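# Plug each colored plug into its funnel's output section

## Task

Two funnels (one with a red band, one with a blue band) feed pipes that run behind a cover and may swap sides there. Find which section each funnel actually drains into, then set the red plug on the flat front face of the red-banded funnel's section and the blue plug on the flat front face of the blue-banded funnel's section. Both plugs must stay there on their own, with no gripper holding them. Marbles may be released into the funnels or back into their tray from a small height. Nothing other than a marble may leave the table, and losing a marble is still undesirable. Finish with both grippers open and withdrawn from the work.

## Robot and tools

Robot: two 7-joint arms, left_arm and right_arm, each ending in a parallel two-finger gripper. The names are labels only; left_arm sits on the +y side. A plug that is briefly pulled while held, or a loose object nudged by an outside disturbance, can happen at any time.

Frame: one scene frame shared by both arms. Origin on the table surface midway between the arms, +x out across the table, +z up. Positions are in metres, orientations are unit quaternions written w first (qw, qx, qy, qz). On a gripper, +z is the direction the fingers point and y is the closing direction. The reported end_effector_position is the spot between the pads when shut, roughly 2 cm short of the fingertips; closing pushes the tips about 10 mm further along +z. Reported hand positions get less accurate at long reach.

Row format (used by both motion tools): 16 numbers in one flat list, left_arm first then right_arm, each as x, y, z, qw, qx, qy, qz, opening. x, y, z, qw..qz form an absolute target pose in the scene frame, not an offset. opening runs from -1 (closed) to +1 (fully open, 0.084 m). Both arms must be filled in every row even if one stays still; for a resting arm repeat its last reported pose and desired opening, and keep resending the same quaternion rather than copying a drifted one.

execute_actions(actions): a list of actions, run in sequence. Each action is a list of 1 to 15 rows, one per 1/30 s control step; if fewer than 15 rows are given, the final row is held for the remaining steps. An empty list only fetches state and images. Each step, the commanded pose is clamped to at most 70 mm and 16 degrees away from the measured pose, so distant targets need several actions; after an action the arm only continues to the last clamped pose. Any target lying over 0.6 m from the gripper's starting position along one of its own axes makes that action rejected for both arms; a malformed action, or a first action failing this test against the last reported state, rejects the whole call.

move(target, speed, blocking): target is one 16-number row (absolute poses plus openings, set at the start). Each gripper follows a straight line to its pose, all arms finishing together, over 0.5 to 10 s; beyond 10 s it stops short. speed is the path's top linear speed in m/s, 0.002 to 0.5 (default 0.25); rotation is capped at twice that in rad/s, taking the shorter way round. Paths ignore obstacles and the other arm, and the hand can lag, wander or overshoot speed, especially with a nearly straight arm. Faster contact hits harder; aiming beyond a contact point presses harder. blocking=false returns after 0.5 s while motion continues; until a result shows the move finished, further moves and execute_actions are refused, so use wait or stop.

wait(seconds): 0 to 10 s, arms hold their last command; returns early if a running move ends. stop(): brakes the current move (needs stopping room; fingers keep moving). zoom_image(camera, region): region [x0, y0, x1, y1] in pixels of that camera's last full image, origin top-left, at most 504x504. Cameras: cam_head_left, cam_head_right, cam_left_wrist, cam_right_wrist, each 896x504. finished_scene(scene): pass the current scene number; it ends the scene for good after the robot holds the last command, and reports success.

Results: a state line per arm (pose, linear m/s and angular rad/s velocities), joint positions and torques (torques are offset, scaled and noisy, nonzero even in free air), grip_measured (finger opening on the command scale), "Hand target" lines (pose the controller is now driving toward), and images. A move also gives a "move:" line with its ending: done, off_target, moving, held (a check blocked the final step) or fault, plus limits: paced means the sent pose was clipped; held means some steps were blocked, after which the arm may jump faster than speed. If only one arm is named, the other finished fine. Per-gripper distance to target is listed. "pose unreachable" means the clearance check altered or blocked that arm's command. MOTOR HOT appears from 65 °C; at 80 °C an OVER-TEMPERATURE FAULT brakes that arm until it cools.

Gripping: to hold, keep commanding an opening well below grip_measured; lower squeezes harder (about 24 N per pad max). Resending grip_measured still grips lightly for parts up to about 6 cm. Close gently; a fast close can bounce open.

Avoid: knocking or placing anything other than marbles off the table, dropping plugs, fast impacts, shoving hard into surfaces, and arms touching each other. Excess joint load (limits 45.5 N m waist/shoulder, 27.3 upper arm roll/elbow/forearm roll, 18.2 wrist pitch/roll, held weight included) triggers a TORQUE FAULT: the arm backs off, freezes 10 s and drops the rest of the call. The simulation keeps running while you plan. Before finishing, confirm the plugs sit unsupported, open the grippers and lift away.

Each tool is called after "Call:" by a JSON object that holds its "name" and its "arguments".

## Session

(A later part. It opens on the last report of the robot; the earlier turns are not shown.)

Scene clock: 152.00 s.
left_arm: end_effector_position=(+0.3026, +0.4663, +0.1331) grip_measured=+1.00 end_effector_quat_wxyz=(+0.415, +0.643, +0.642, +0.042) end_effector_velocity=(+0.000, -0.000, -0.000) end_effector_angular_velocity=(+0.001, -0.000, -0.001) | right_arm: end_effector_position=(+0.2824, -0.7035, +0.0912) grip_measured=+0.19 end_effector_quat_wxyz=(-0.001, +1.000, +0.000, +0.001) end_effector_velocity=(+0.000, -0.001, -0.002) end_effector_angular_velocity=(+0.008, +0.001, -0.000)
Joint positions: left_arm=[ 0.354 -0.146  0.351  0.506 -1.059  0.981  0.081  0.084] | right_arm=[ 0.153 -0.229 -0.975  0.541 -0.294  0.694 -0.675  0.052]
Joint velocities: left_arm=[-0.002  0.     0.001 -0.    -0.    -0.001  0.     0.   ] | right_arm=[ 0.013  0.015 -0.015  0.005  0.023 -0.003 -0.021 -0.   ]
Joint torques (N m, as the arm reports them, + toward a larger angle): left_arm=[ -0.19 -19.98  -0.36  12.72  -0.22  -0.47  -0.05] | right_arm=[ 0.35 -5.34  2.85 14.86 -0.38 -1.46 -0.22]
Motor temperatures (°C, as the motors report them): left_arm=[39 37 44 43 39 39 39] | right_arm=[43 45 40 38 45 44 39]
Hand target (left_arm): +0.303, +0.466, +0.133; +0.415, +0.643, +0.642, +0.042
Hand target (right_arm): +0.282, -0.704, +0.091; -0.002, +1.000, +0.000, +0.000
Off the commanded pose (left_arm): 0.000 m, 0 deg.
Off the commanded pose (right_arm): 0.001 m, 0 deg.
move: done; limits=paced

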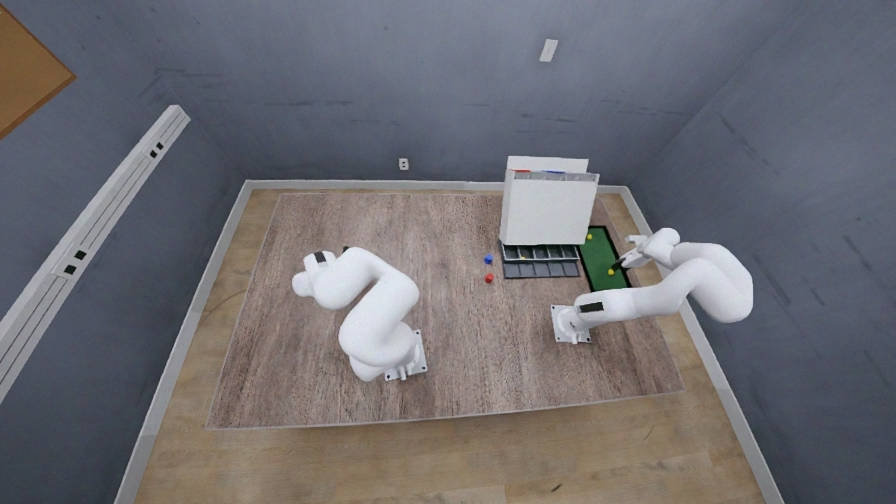

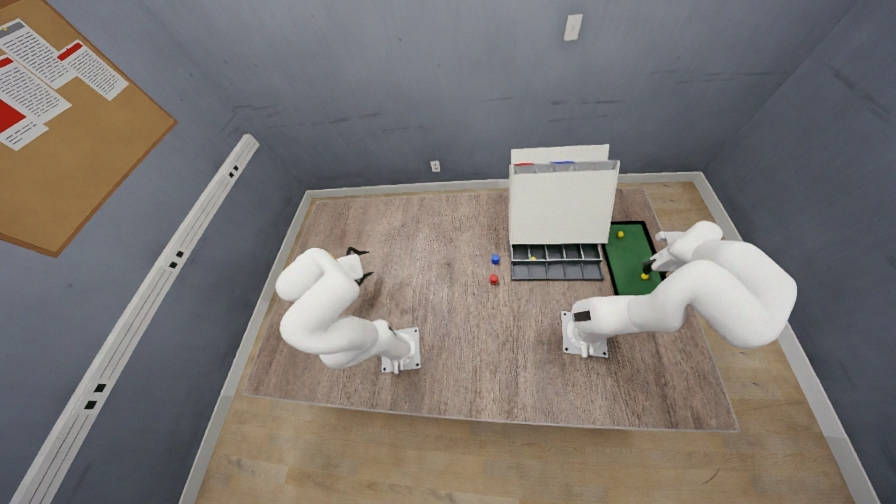

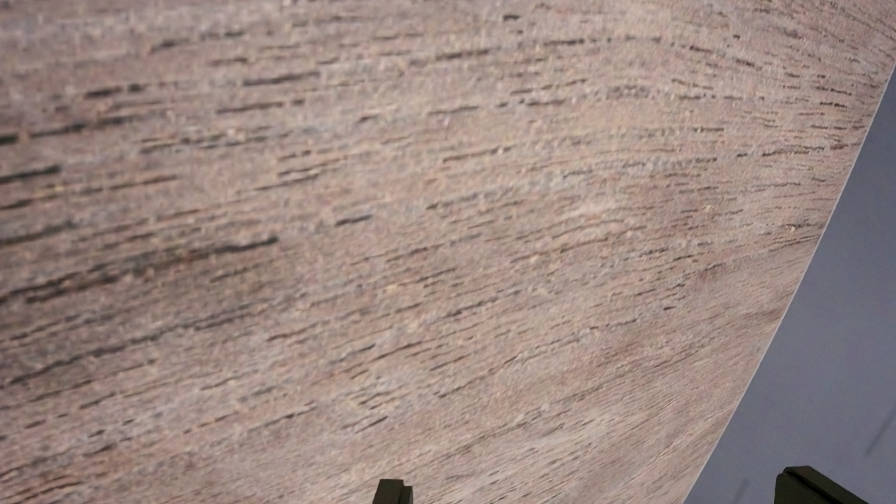

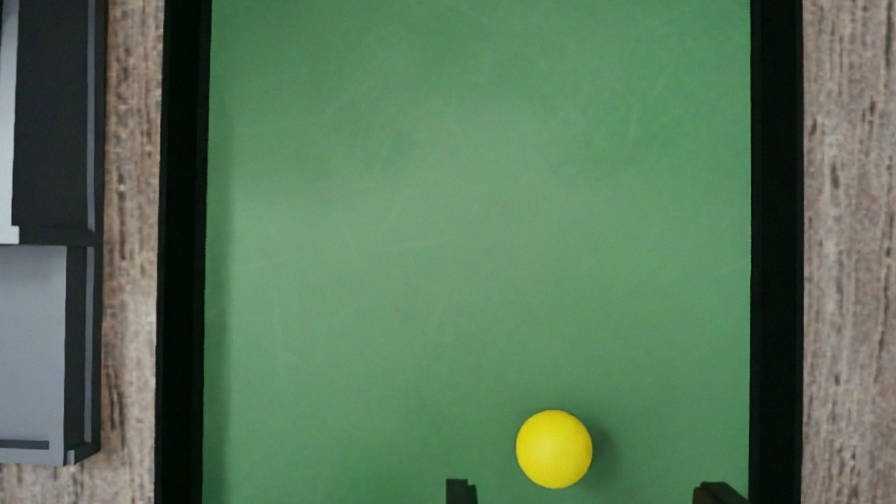

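Call:
{"name": "move", "arguments": {"target": [0.3026,0.4663,0.1331,0.415,0.643,0.642,0.042,1,0.283,-0.7055,0.03,0,1,0,0,0.2], "speed": 0.1}}

Call:
{"name": "move", "arguments": {"target": [0.3026,0.4663,0.1331,0.415,0.643,0.642,0.042,1,0.283,-0.7055,0.03,0,1,0,0,-0.7]}}

Call:
{"name": "move", "arguments": {"target": [0.3026,0.4663,0.1331,0.415,0.643,0.642,0.042,1,0.45,-0.48,0.42,0,0.996,0,0.087,-0.7], "speed": 0.35}}

Scene clock: 160.03 s.
left_arm: end_effector_position=(+0.3026, +0.4663, +0.1331) grip_measured=+1.00 end_effector_quat_wxyz=(+0.415, +0.643, +0.642, +0.042) end_effector_velocity=(-0.000, -0.000, -0.000) end_effector_angular_velocity=(+0.001, -0.000, -0.002) | right_arm: end_effector_position=(+0.2829, -0.7054, +0.0304) grip_measured=+0.19 end_effector_quat_wxyz=(+0.001, +1.000, -0.000, +0.000) end_effector_velocity=(+0.000, -0.000, -0.001) end_effector_angular_velocity=(+0.017, -0.003, +0.004)
Joint positions: left_arm=[ 0.354 -0.146  0.351  0.506 -1.059  0.981  0.081  0.084] | right_arm=[ 0.226  0.104 -0.998  0.506  0.197  0.455 -1.04   0.052]
Joint velocities: left_arm=[-0.    -0.    -0.    -0.001  0.    -0.     0.001 -0.   ] | right_arm=[-0.022  0.018  0.022  0.013  0.055  0.018 -0.053 -0.   ]
Joint torques (N m, as the arm reports them, + toward a larger angle): left_arm=[  0.4  -19.07  -0.5   12.79   0.27  -0.43   0.28] | right_arm=[ 1.54 -8.03 -1.91 12.31 -0.5  -1.82 -0.15]
Motor temperatures (°C, as the motors report them): left_arm=[39 37 44 43 39 39 39] | right_arm=[43 44 40 38 45 44 39]
Hand target (left_arm): +0.303, +0.466, +0.133; +0.415, +0.643, +0.642, +0.042
Hand target (right_arm): +0.283, -0.705, +0.030; -0.000, +1.000, -0.000, +0.000
Off the commanded pose (left_arm): 0.000 m, 0 deg.
Off the commanded pose (right_arm): 0.000 m, 0 deg.
move: done

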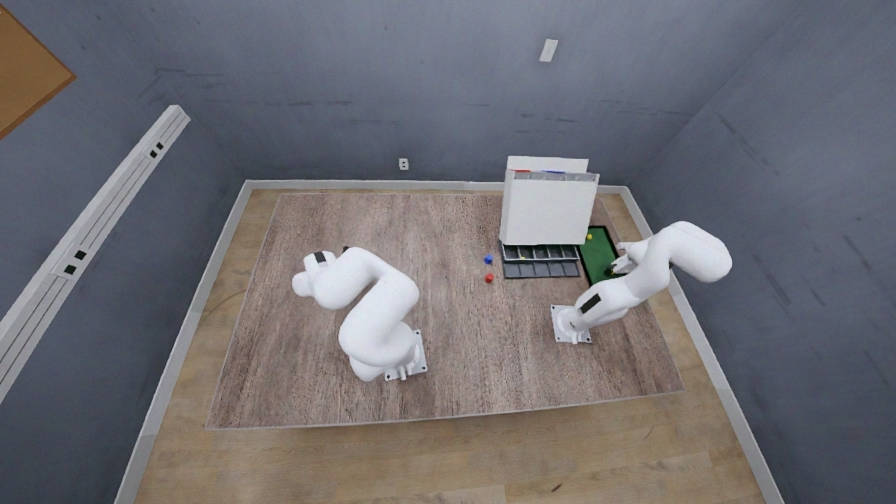

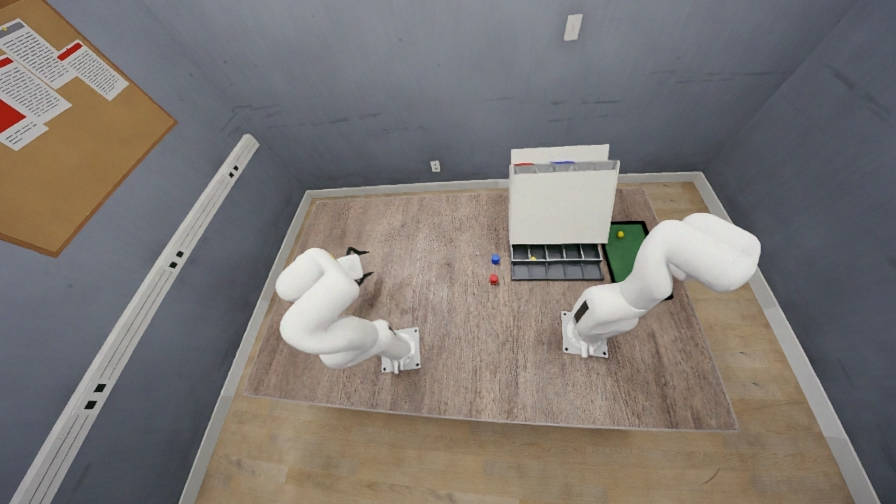

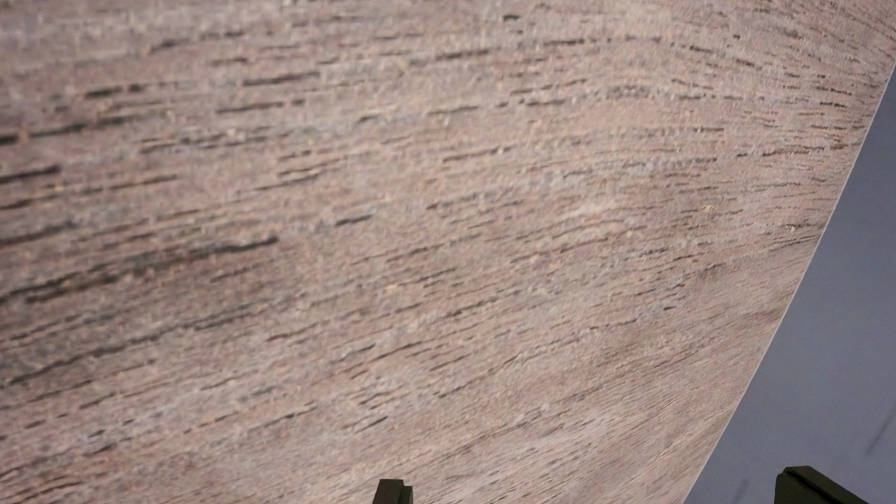

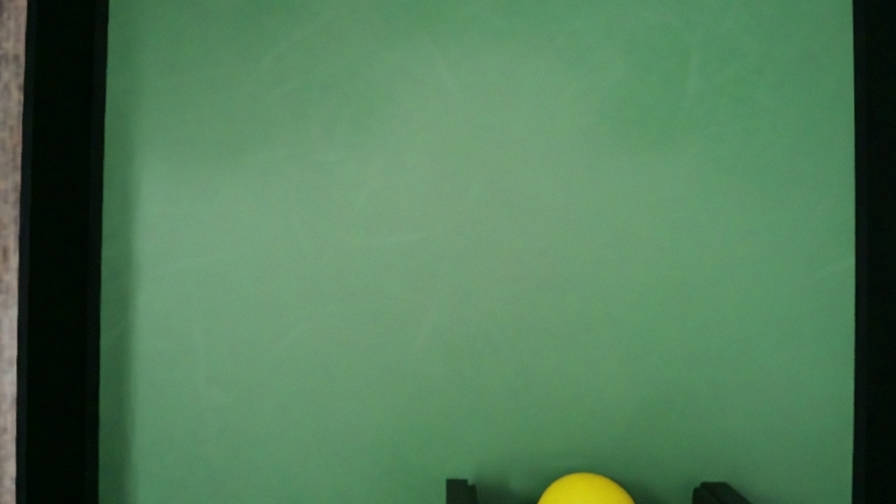

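Scene clock: 160.73 s.
left_arm: end_effector_position=(+0.3026, +0.4663, +0.1331) grip_measured=+1.00 end_effector_quat_wxyz=(+0.415, +0.643, +0.642, +0.042) end_effector_velocity=(+0.000, +0.000, +0.000) end_effector_angular_velocity=(-0.002, -0.001, +0.003) | right_arm: end_effector_position=(+0.2830, -0.7055, +0.0301) grip_measured=-0.47 end_effector_quat_wxyz=(+0.000, +1.000, -0.000, +0.000) end_effector_velocity=(+0.000, +0.000, -0.000) end_effector_angular_velocity=(+0.001, +0.001, +0.002)
Joint positions: left_arm=[ 0.354 -0.146  0.351  0.506 -1.059  0.981  0.081  0.084] | right_arm=[ 0.224  0.107 -0.995  0.508  0.205  0.458 -1.046  0.024]
Joint velocities: left_arm=[ 0.001  0.     0.     0.001 -0.002  0.001 -0.001  0.   ] | right_arm=[-0.001  0.002  0.003  0.001  0.003  0.001 -0.003 -0.   ]
Joint torques (N m, as the arm reports them, + toward a larger angle): left_arm=[  0.2  -19.41  -0.76  12.97  -0.55  -0.2   -0.06] | right_arm=[ 0.49 -7.66 -1.88 12.12 -0.28 -1.73  0.15]
Motor temperatures (°C, as the motors report them): left_arm=[39 37 44 43 39 39 39] | right_arm=[43 44 40 38 45 44 39]
Hand target (left_arm): +0.303, +0.466, +0.133; +0.415, +0.643, +0.642, +0.042
Hand target (right_arm): +0.283, -0.705, +0.030; -0.000, +1.000, -0.000, +0.000
Off the commanded pose (left_arm): 0.000 m, 0 deg.
Off the commanded pose (right_arm): 0.000 m, 0 deg.
move: done

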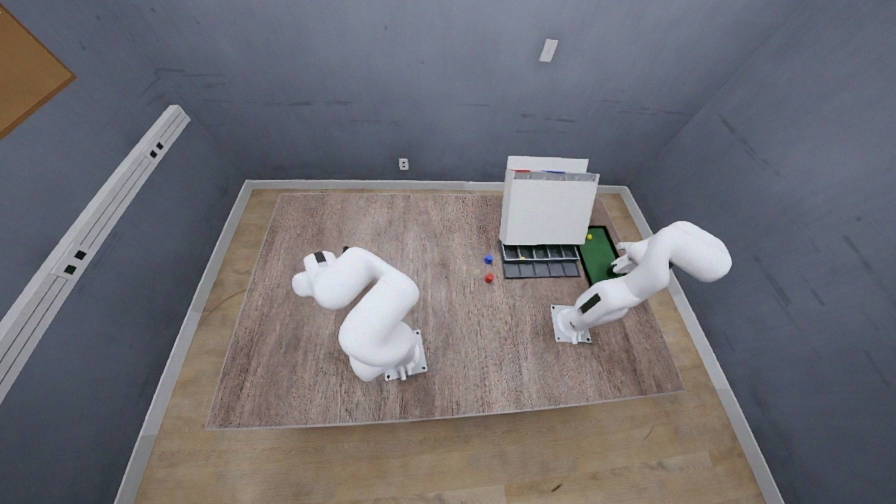

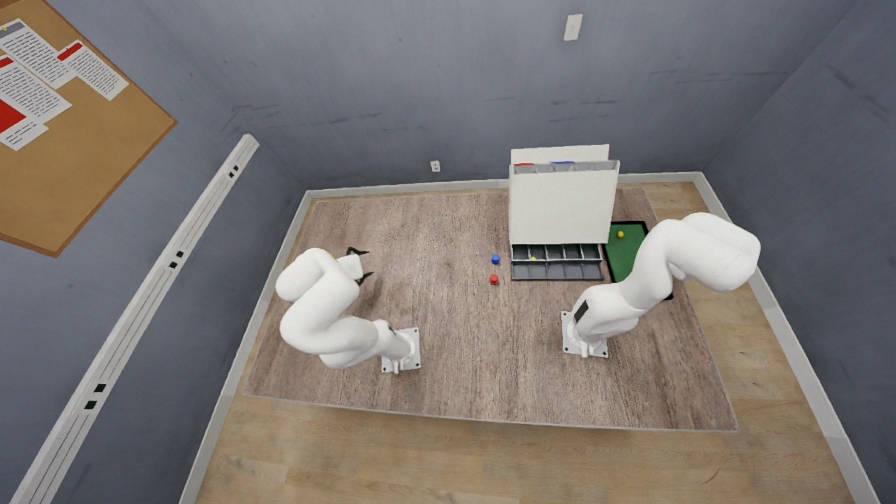

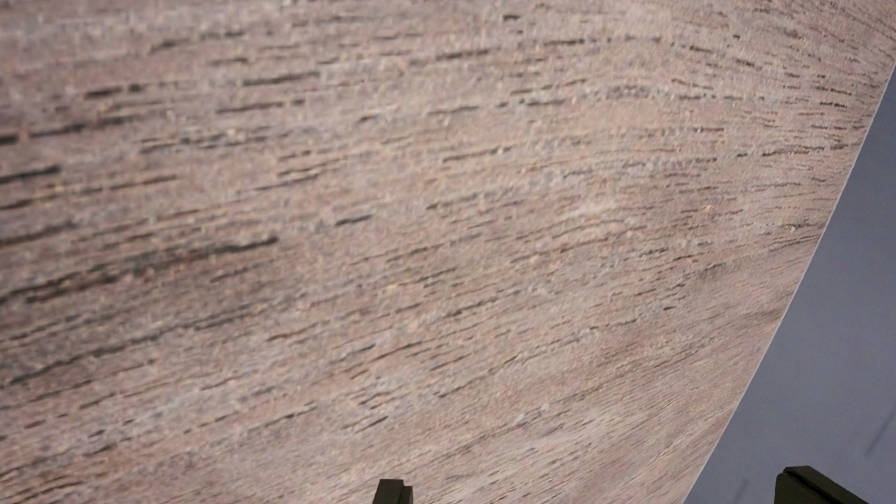

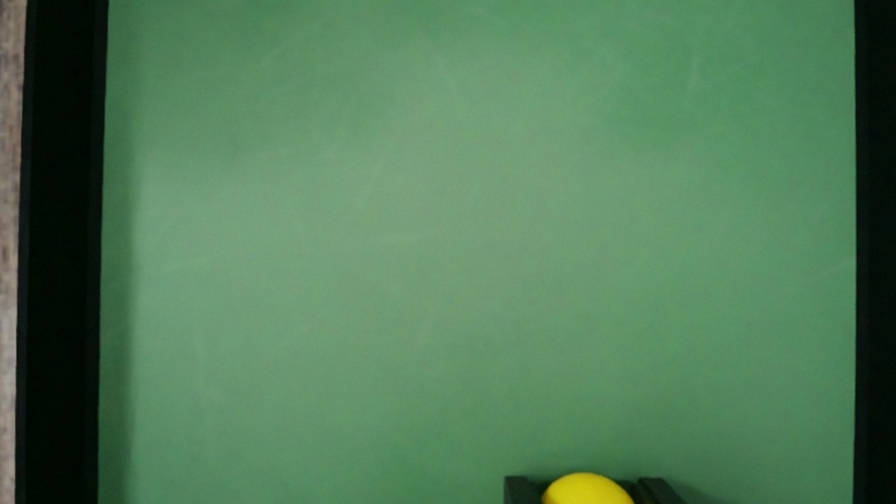

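Scene clock: 163.10 s.
left_arm: end_effector_position=(+0.3026, +0.4663, +0.1331) grip_measured=+1.00 end_effector_quat_wxyz=(+0.415, +0.643, +0.642, +0.042) end_effector_velocity=(-0.000, -0.001, -0.000) end_effector_angular_velocity=(-0.001, +0.000, -0.001) | right_arm: end_effector_position=(+0.4506, -0.4807, +0.4188) grip_measured=-0.47 end_effector_quat_wxyz=(+0.002, +0.996, +0.000, +0.086) end_effector_velocity=(+0.001, +0.001, +0.002) end_effector_angular_velocity=(-0.001, +0.004, +0.002)
Joint positions: left_arm=[ 0.354 -0.146  0.351  0.506 -1.059  0.981  0.081  0.084] | right_arm=[ 0.435 -0.407 -0.372  1.253 -0.146  1.461 -0.013  0.024]
Joint velocities: left_arm=[-0.001 -0.    -0.    -0.001 -0.001 -0.     0.     0.   ] | right_arm=[ 0.002  0.01   0.001  0.015  0.003  0.01  -0.002 -0.   ]
Joint torques (N m, as the arm reports them, + toward a larger angle): left_arm=[  0.19 -19.92  -0.26  12.95   0.3   -0.45  -0.06] | right_arm=[ 0.83 -7.79  3.2  16.69 -0.17 -2.08  0.1 ]
Motor temperatures (°C, as the motors report them): left_arm=[39 37 44 43 39 39 39] | right_arm=[43 44 40 38 45 44 39]
Hand target (left_arm): +0.303, +0.466, +0.133; +0.415, +0.643, +0.642, +0.042
Hand target (right_arm): +0.451, -0.481, +0.419; +0.002, +0.996, +0.000, +0.086
Off the commanded pose (left_arm): 0.000 m, 0 deg.
Off the commanded pose (right_arm): 0.001 m, 0 deg.
move: done; limits=paced

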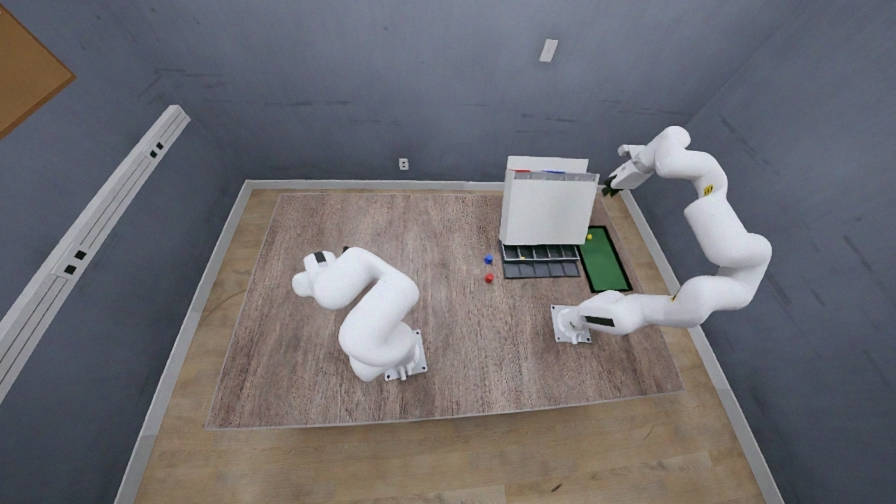

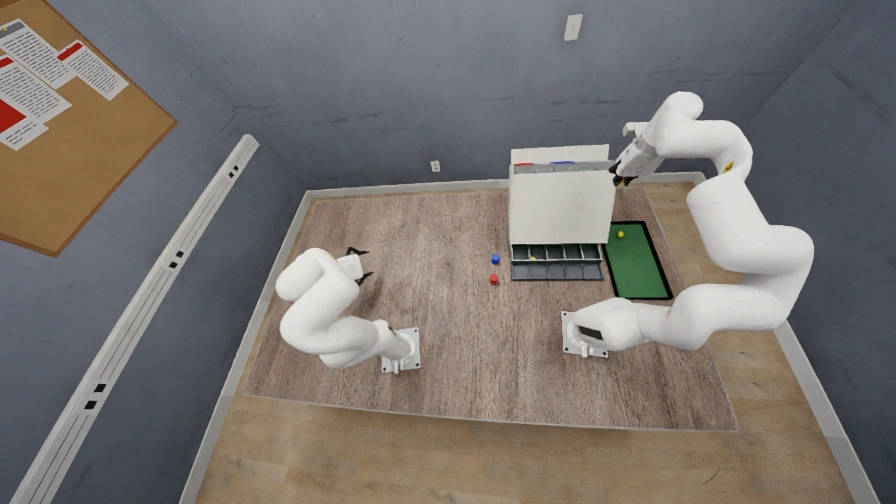

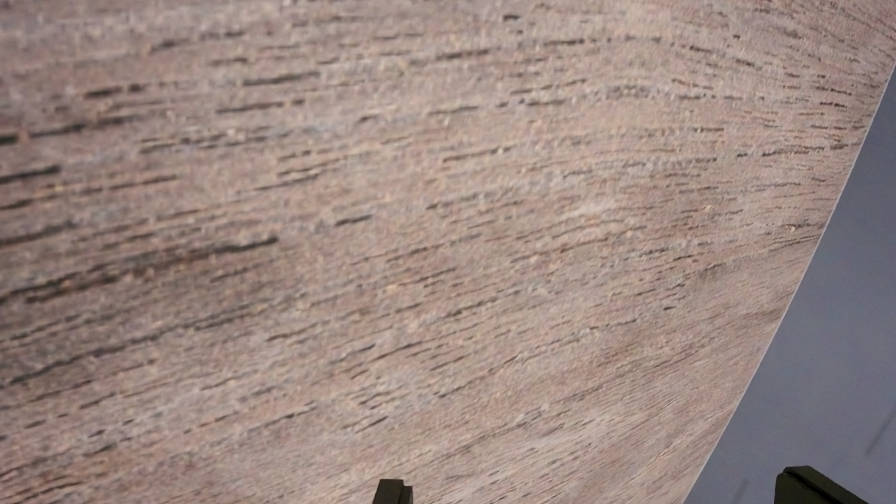

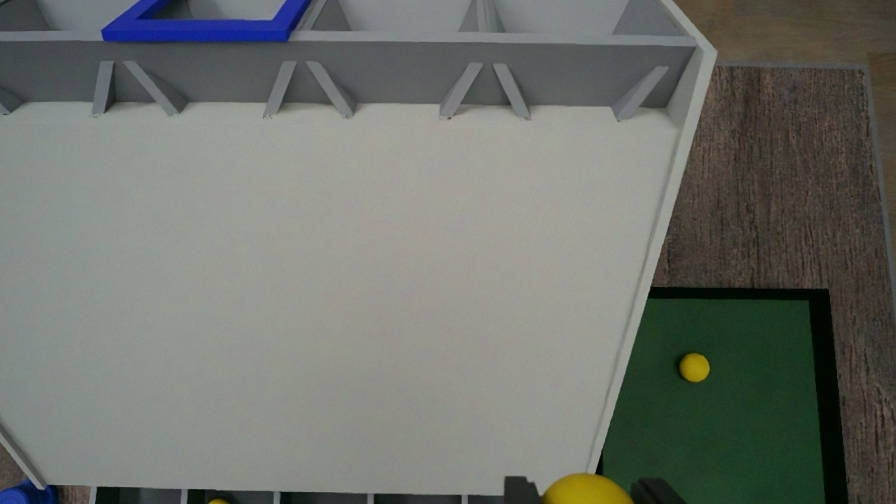

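Call:
{"name": "move", "arguments": {"target": [0.3026,0.4663,0.1331,0.415,0.643,0.642,0.042,1,0.647,-0.200,0.385,0,0.996,0,0.087,-0.7], "speed": 0.3}}

Scene clock: 169.33 s.
left_arm: end_effector_position=(+0.3026, +0.4663, +0.1331) grip_measured=+1.00 end_effector_quat_wxyz=(+0.415, +0.643, +0.642, +0.042) end_effector_velocity=(-0.000, +0.001, +0.000) end_effector_angular_velocity=(-0.000, +0.000, +0.002) | right_arm: end_effector_position=(+0.6464, -0.2003, +0.3844) grip_measured=-0.47 end_effector_quat_wxyz=(+0.001, +0.996, -0.000, +0.089) end_effector_velocity=(+0.002, +0.001, +0.001) end_effector_angular_velocity=(-0.006, +0.017, -0.002)
Joint positions: left_arm=[ 0.354 -0.146  0.351  0.506 -1.059  0.981  0.081  0.084] | right_arm=[ 0.59   0.491 -0.185  2.177  0.026  1.526  0.341  0.024]
Joint velocities: left_arm=[ 0.002  0.    -0.     0.001  0.     0.    -0.001  0.   ] | right_arm=[-0.009  0.044  0.001  0.077  0.007  0.051 -0.001  0.   ]
Joint torques (N m, as the arm reports them, + toward a larger angle): left_arm=[  0.21 -19.03  -0.4   12.84   0.34  -0.4    0.  ] | right_arm=[  1.25 -25.55  -1.86  16.72  -0.47  -2.16  -0.13]
Motor temperatures (°C, as the motors report them): left_arm=[39 37 44 43 39 39 39] | right_arm=[43 44 40 38 45 44 39]
Hand target (left_arm): +0.303, +0.466, +0.133; +0.415, +0.643, +0.642, +0.042
Hand target (right_arm): +0.647, -0.200, +0.384; +0.001, +0.996, -0.000, +0.087
Off the commanded pose (left_arm): 0.000 m, 0 deg.
Off the commanded pose (right_arm): 0.001 m, 0 deg.
move: done

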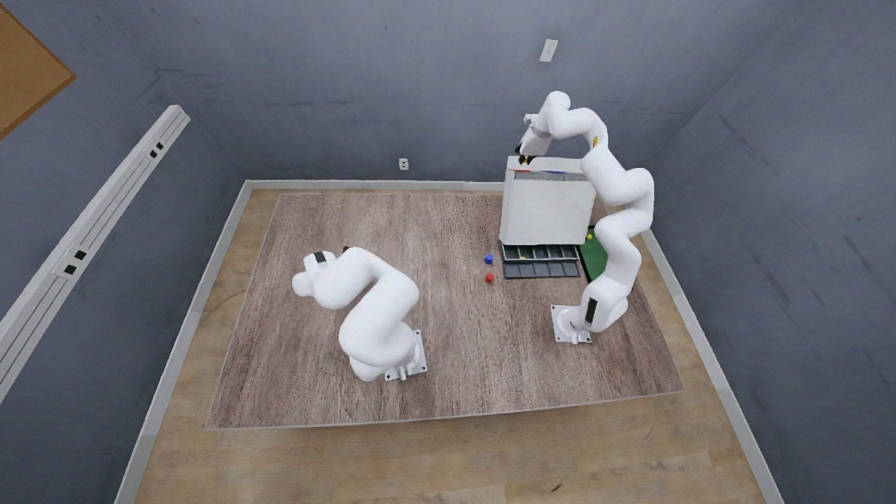

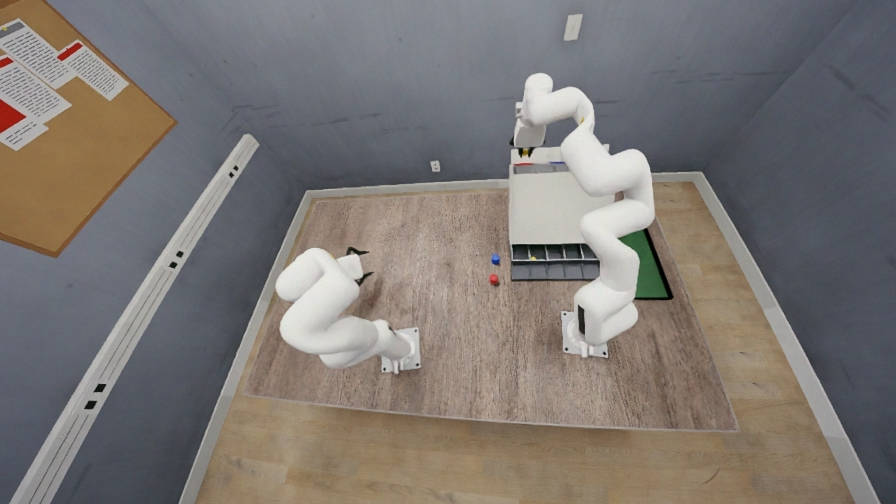

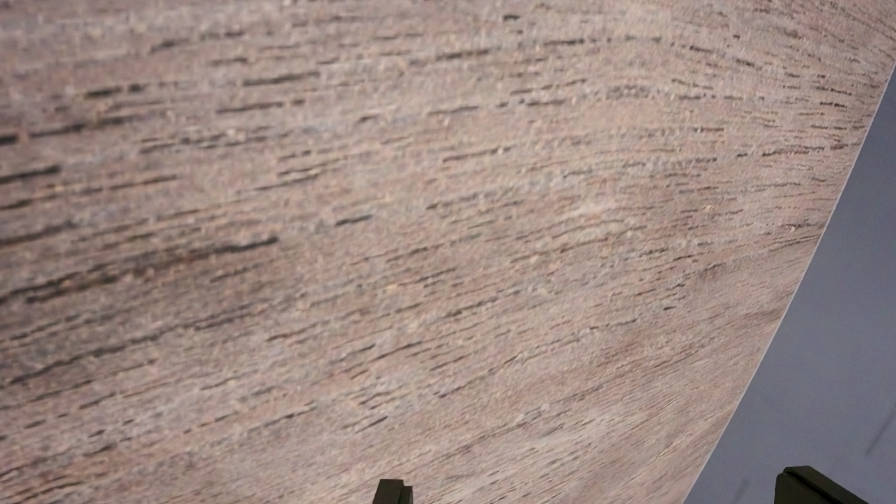

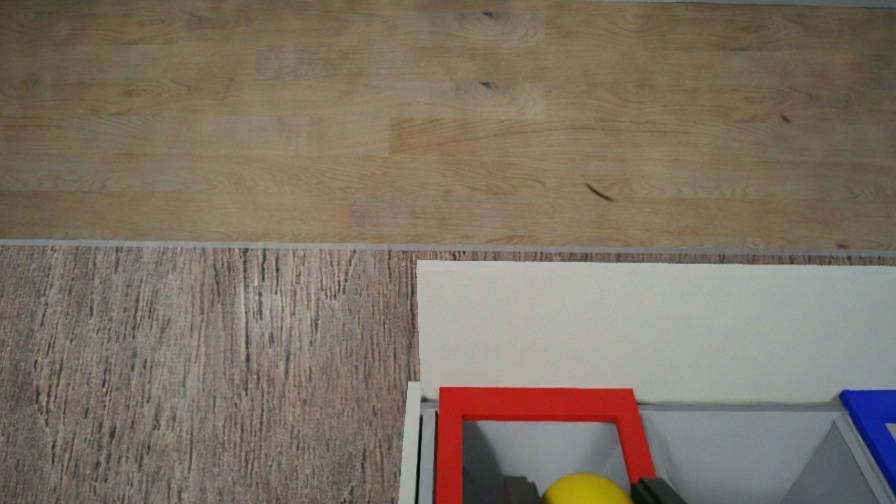

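Call:
{"name": "execute_actions", "arguments": {"actions": [[[0.3026,0.4663,0.1331,0.415,0.643,0.642,0.042,1,0.646,-0.2005,0.38,0,0.996,0,0.087,-0.7],[0.3026,0.4663,0.1331,0.415,0.643,0.642,0.042,1,0.646,-0.2005,0.376,0,0.996,0,0.087,-0.7],[0.3026,0.4663,0.1331,0.415,0.643,0.642,0.042,1,0.646,-0.2005,0.372,0,0.996,0,0.087,-0.7],[0.3026,0.4663,0.1331,0.415,0.643,0.642,0.042,1,0.646,-0.2005,0.37,0,0.996,0,0.087,-0.7]],[[0.3026,0.4663,0.1331,0.415,0.643,0.642,0.042,1,0.646,-0.2005,0.37,0,0.996,0,0.087,0.3]]]}}

Call:
{"name": "move", "arguments": {"target": [0.3026,0.4663,0.1331,0.415,0.643,0.642,0.042,1,0.56,-0.16,0.41,0,0.998,0,0.06,0.3], "speed": 0.3}}

Call:
{"name": "move", "arguments": {"target": [0.3026,0.4663,0.1331,0.415,0.643,0.642,0.042,1,0.374,-0.091,0.12,0,1,0,0,0.3], "speed": 0.35}}

Scene clock: 183.20 s.
left_arm: end_effector_position=(+0.3026, +0.4663, +0.1331) grip_measured=+1.00 end_effector_quat_wxyz=(+0.415, +0.643, +0.642, +0.042) end_effector_velocity=(-0.000, -0.000, -0.000) end_effector_angular_velocity=(-0.001, +0.000, +0.001) | right_arm: end_effector_position=(+0.6460, -0.2005, +0.3700) grip_measured=+0.29 end_effector_quat_wxyz=(-0.000, +0.996, -0.000, +0.087) end_effector_velocity=(-0.000, -0.001, +0.000) end_effector_angular_velocity=(-0.000, +0.001, -0.002)
Joint positions: left_arm=[ 0.354 -0.146  0.351  0.506 -1.059  0.981  0.081  0.084] | right_arm=[ 0.595  0.466 -0.185  2.096  0.024  1.473  0.342  0.056]
Joint velocities: left_arm=[ 0.    -0.     0.    -0.001 -0.001  0.     0.    -0.   ] | right_arm=[-0.    -0.001 -0.001 -0.     0.     0.001  0.001  0.   ]
Joint torques (N m, as the arm reports them, + toward a larger angle): left_arm=[  1.21 -18.96  -0.01  13.07   0.14  -0.42   0.11] | right_arm=[  1.03 -25.27  -1.42  17.05  -0.19  -2.16  -0.11]
Motor temperatures (°C, as the motors report them): left_arm=[39 37 44 43 39 39 39] | right_arm=[43 45 40 38 45 44 39]
Hand target (left_arm): +0.303, +0.466, +0.133; +0.415, +0.643, +0.642, +0.042
Hand target (right_arm): +0.646, -0.201, +0.370; +0.000, +0.996, -0.000, +0.087
Off the commanded pose (left_arm): 0.000 m, 0 deg.
Off the commanded pose (right_arm): 0.000 m, 0 deg.

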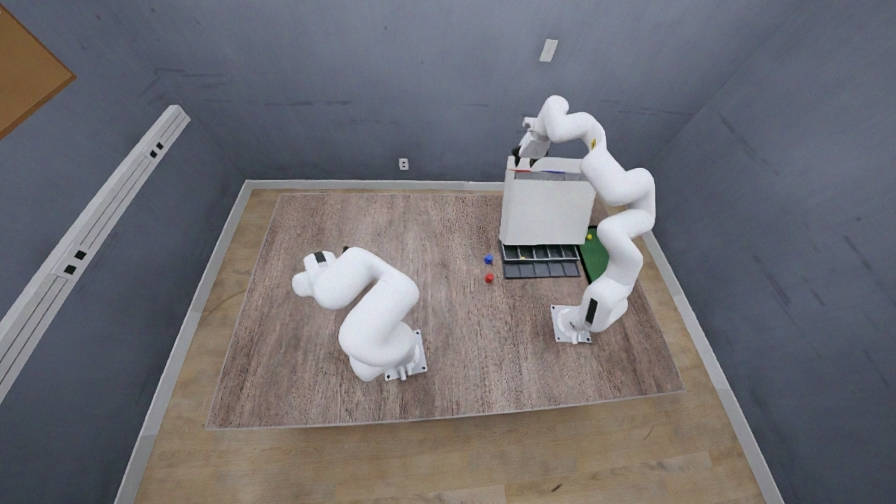

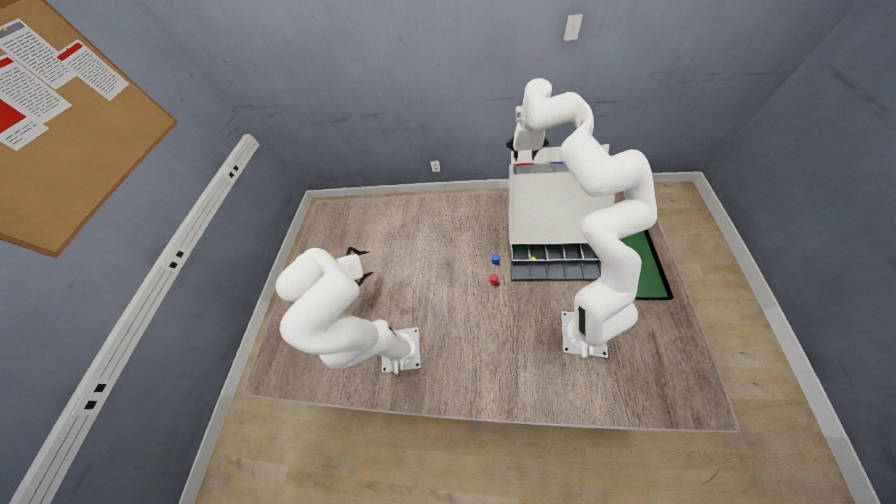

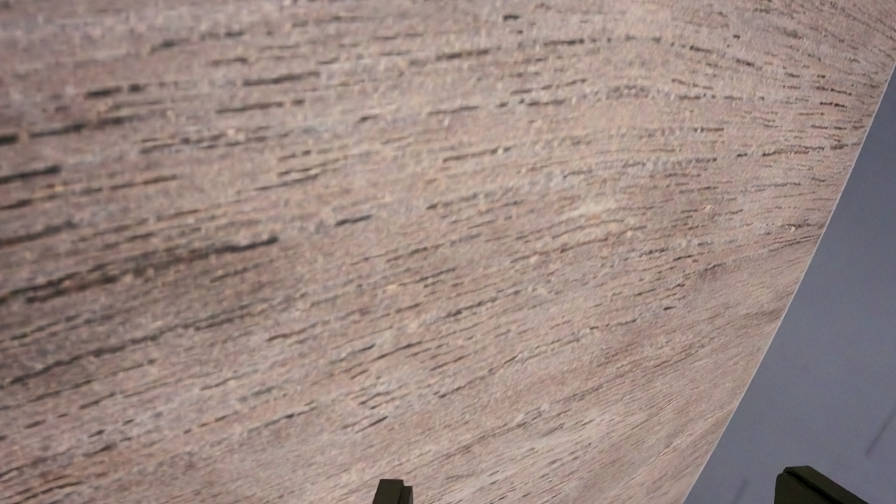

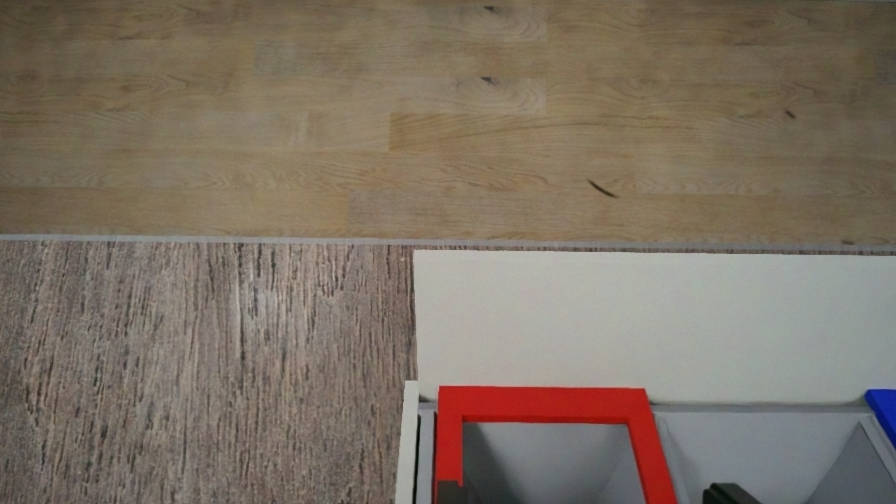

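Scene clock: 184.23 s.
left_arm: end_effector_position=(+0.3026, +0.4663, +0.1331) grip_measured=+1.00 end_effector_quat_wxyz=(+0.415, +0.643, +0.642, +0.042) end_effector_velocity=(+0.000, +0.000, +0.000) end_effector_angular_velocity=(+0.001, -0.001, -0.000) | right_arm: end_effector_position=(+0.5604, -0.1604, +0.4099) grip_measured=+0.29 end_effector_quat_wxyz=(+0.001, +0.998, -0.000, +0.060) end_effector_velocity=(-0.002, +0.001, +0.002) end_effector_angular_velocity=(+0.002, -0.003, +0.000)
Joint positions: left_arm=[ 0.354 -0.146  0.351  0.506 -1.059  0.981  0.081  0.084] | right_arm=[ 0.708  0.298 -0.147  1.992 -0.013  1.59   0.475  0.056]
Joint velocities: left_arm=[-0.001 -0.     0.     0.    -0.001 -0.001  0.001 -0.   ] | right_arm=[ 0.004 -0.006  0.    -0.004 -0.001 -0.001  0.004  0.   ]
Joint torques (N m, as the arm reports them, + toward a larger angle): left_arm=[  0.15 -19.18  -0.38  12.98  -0.01  -0.29   0.08] | right_arm=[  1.21 -21.9   -1.32  16.86  -0.59  -1.87   0.05]
Motor temperatures (°C, as the motors report them): left_arm=[39 37 44 43 39 39 39] | right_arm=[43 45 40 38 45 44 39]
Hand target (left_arm): +0.303, +0.466, +0.133; +0.415, +0.643, +0.642, +0.042
Hand target (right_arm): +0.560, -0.160, +0.410; +0.000, +0.998, +0.000, +0.060
Off the commanded pose (left_arm): 0.000 m, 0 deg.
Off the commanded pose (right_arm): 0.001 m, 0 deg.
move: done

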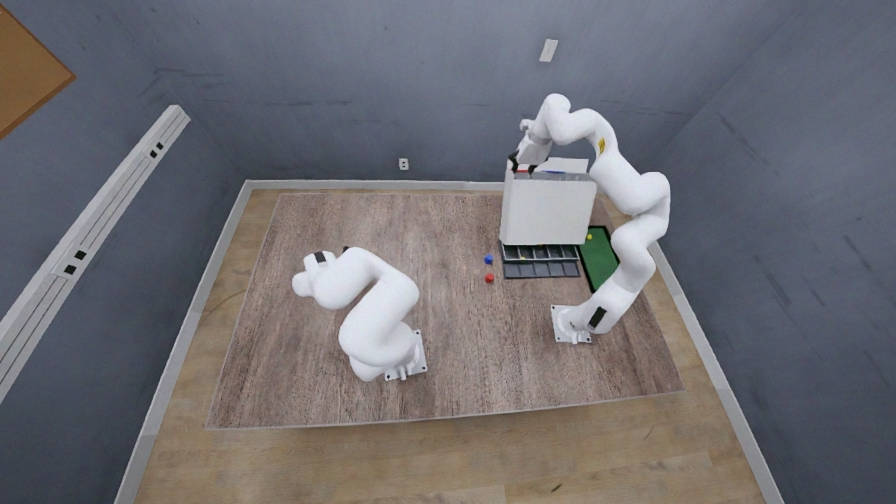

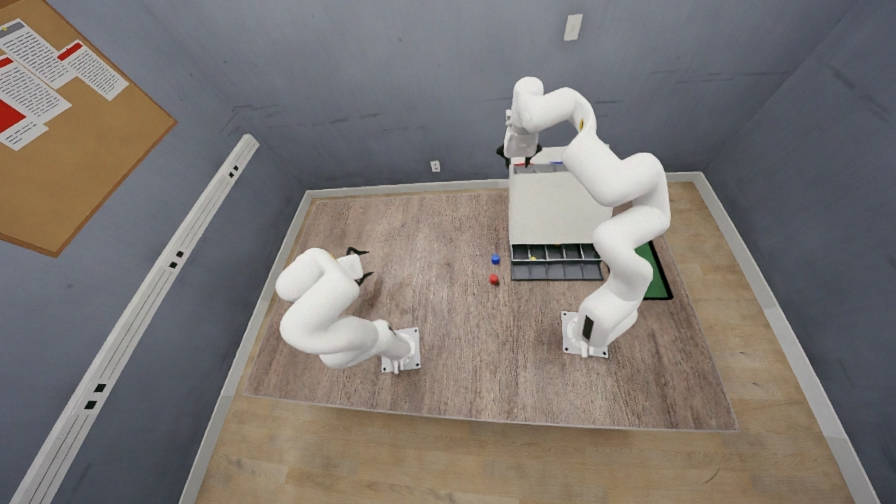

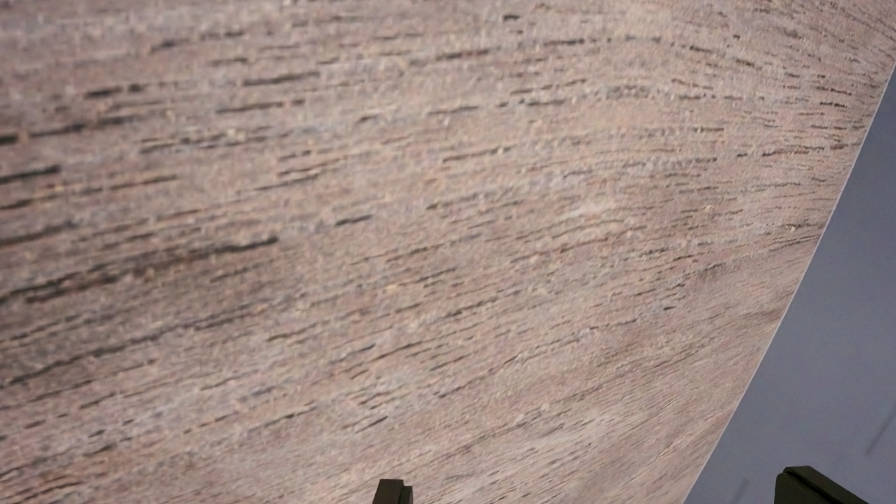

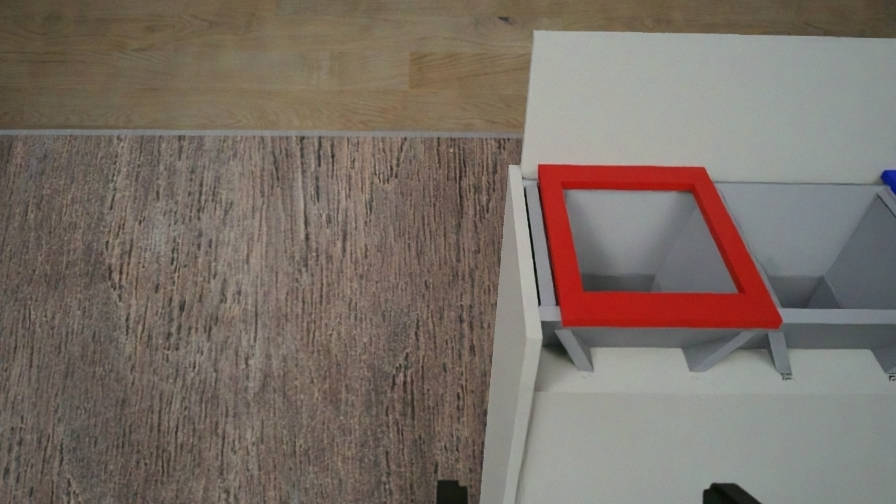

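Scene clock: 186.03 s.
left_arm: end_effector_position=(+0.3026, +0.4663, +0.1331) grip_measured=+1.00 end_effector_quat_wxyz=(+0.415, +0.643, +0.642, +0.042) end_effector_velocity=(+0.000, -0.000, -0.000) end_effector_angular_velocity=(-0.000, -0.000, +0.000) | right_arm: end_effector_position=(+0.3735, -0.0923, +0.1208) grip_measured=+0.29 end_effector_quat_wxyz=(+0.001, +1.000, -0.000, +0.001) end_effector_velocity=(-0.002, +0.001, -0.002) end_effector_angular_velocity=(-0.000, +0.000, +0.002)
Joint positions: left_arm=[ 0.354 -0.146  0.351  0.506 -1.059  0.981  0.081  0.084] | right_arm=[ 0.9    0.097 -0.002  0.903 -0.002  0.806  0.807  0.056]
Joint velocities: left_arm=[-0.001  0.     0.    -0.    -0.001 -0.     0.    -0.   ] | right_arm=[ 0.002  0.003  0.003 -0.004 -0.001 -0.007  0.004 -0.   ]
Joint torques (N m, as the arm reports them, + toward a larger angle): left_arm=[ -0.44 -19.79  -0.45  12.56  -0.28  -0.27   0.13] | right_arm=[  0.55 -17.85  -0.49  15.42  -0.34  -1.66  -0.06]
Motor temperatures (°C, as the motors report them): left_arm=[39 37 44 43 39 39 39] | right_arm=[43 45 40 38 45 44 39]
Hand target (left_arm): +0.303, +0.466, +0.133; +0.415, +0.643, +0.642, +0.042
Hand target (right_arm): +0.373, -0.092, +0.120; +0.001, +1.000, +0.000, +0.001
Off the commanded pose (left_arm): 0.000 m, 0 deg.
Off the commanded pose (right_arm): 0.002 m, 0 deg.
move: done; limits=paced

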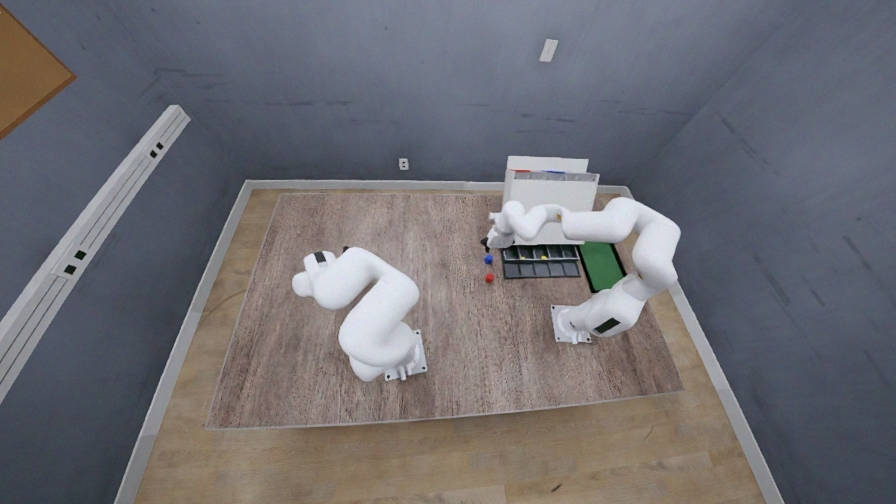

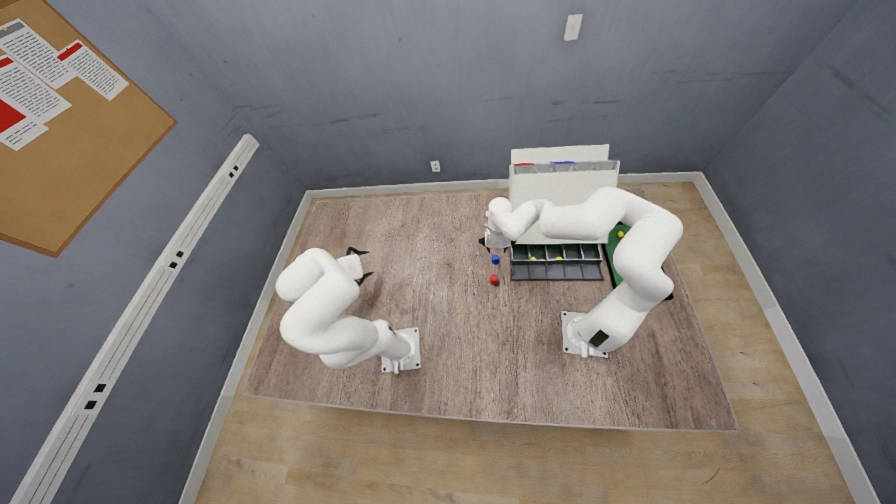

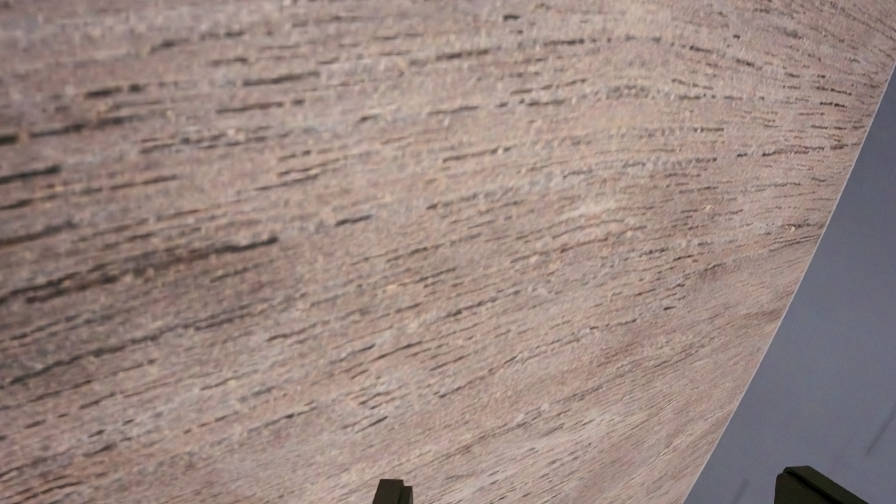

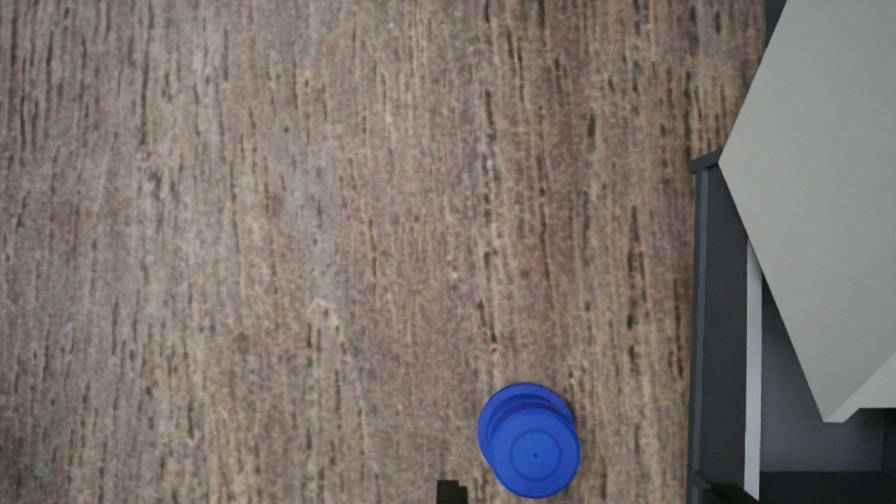

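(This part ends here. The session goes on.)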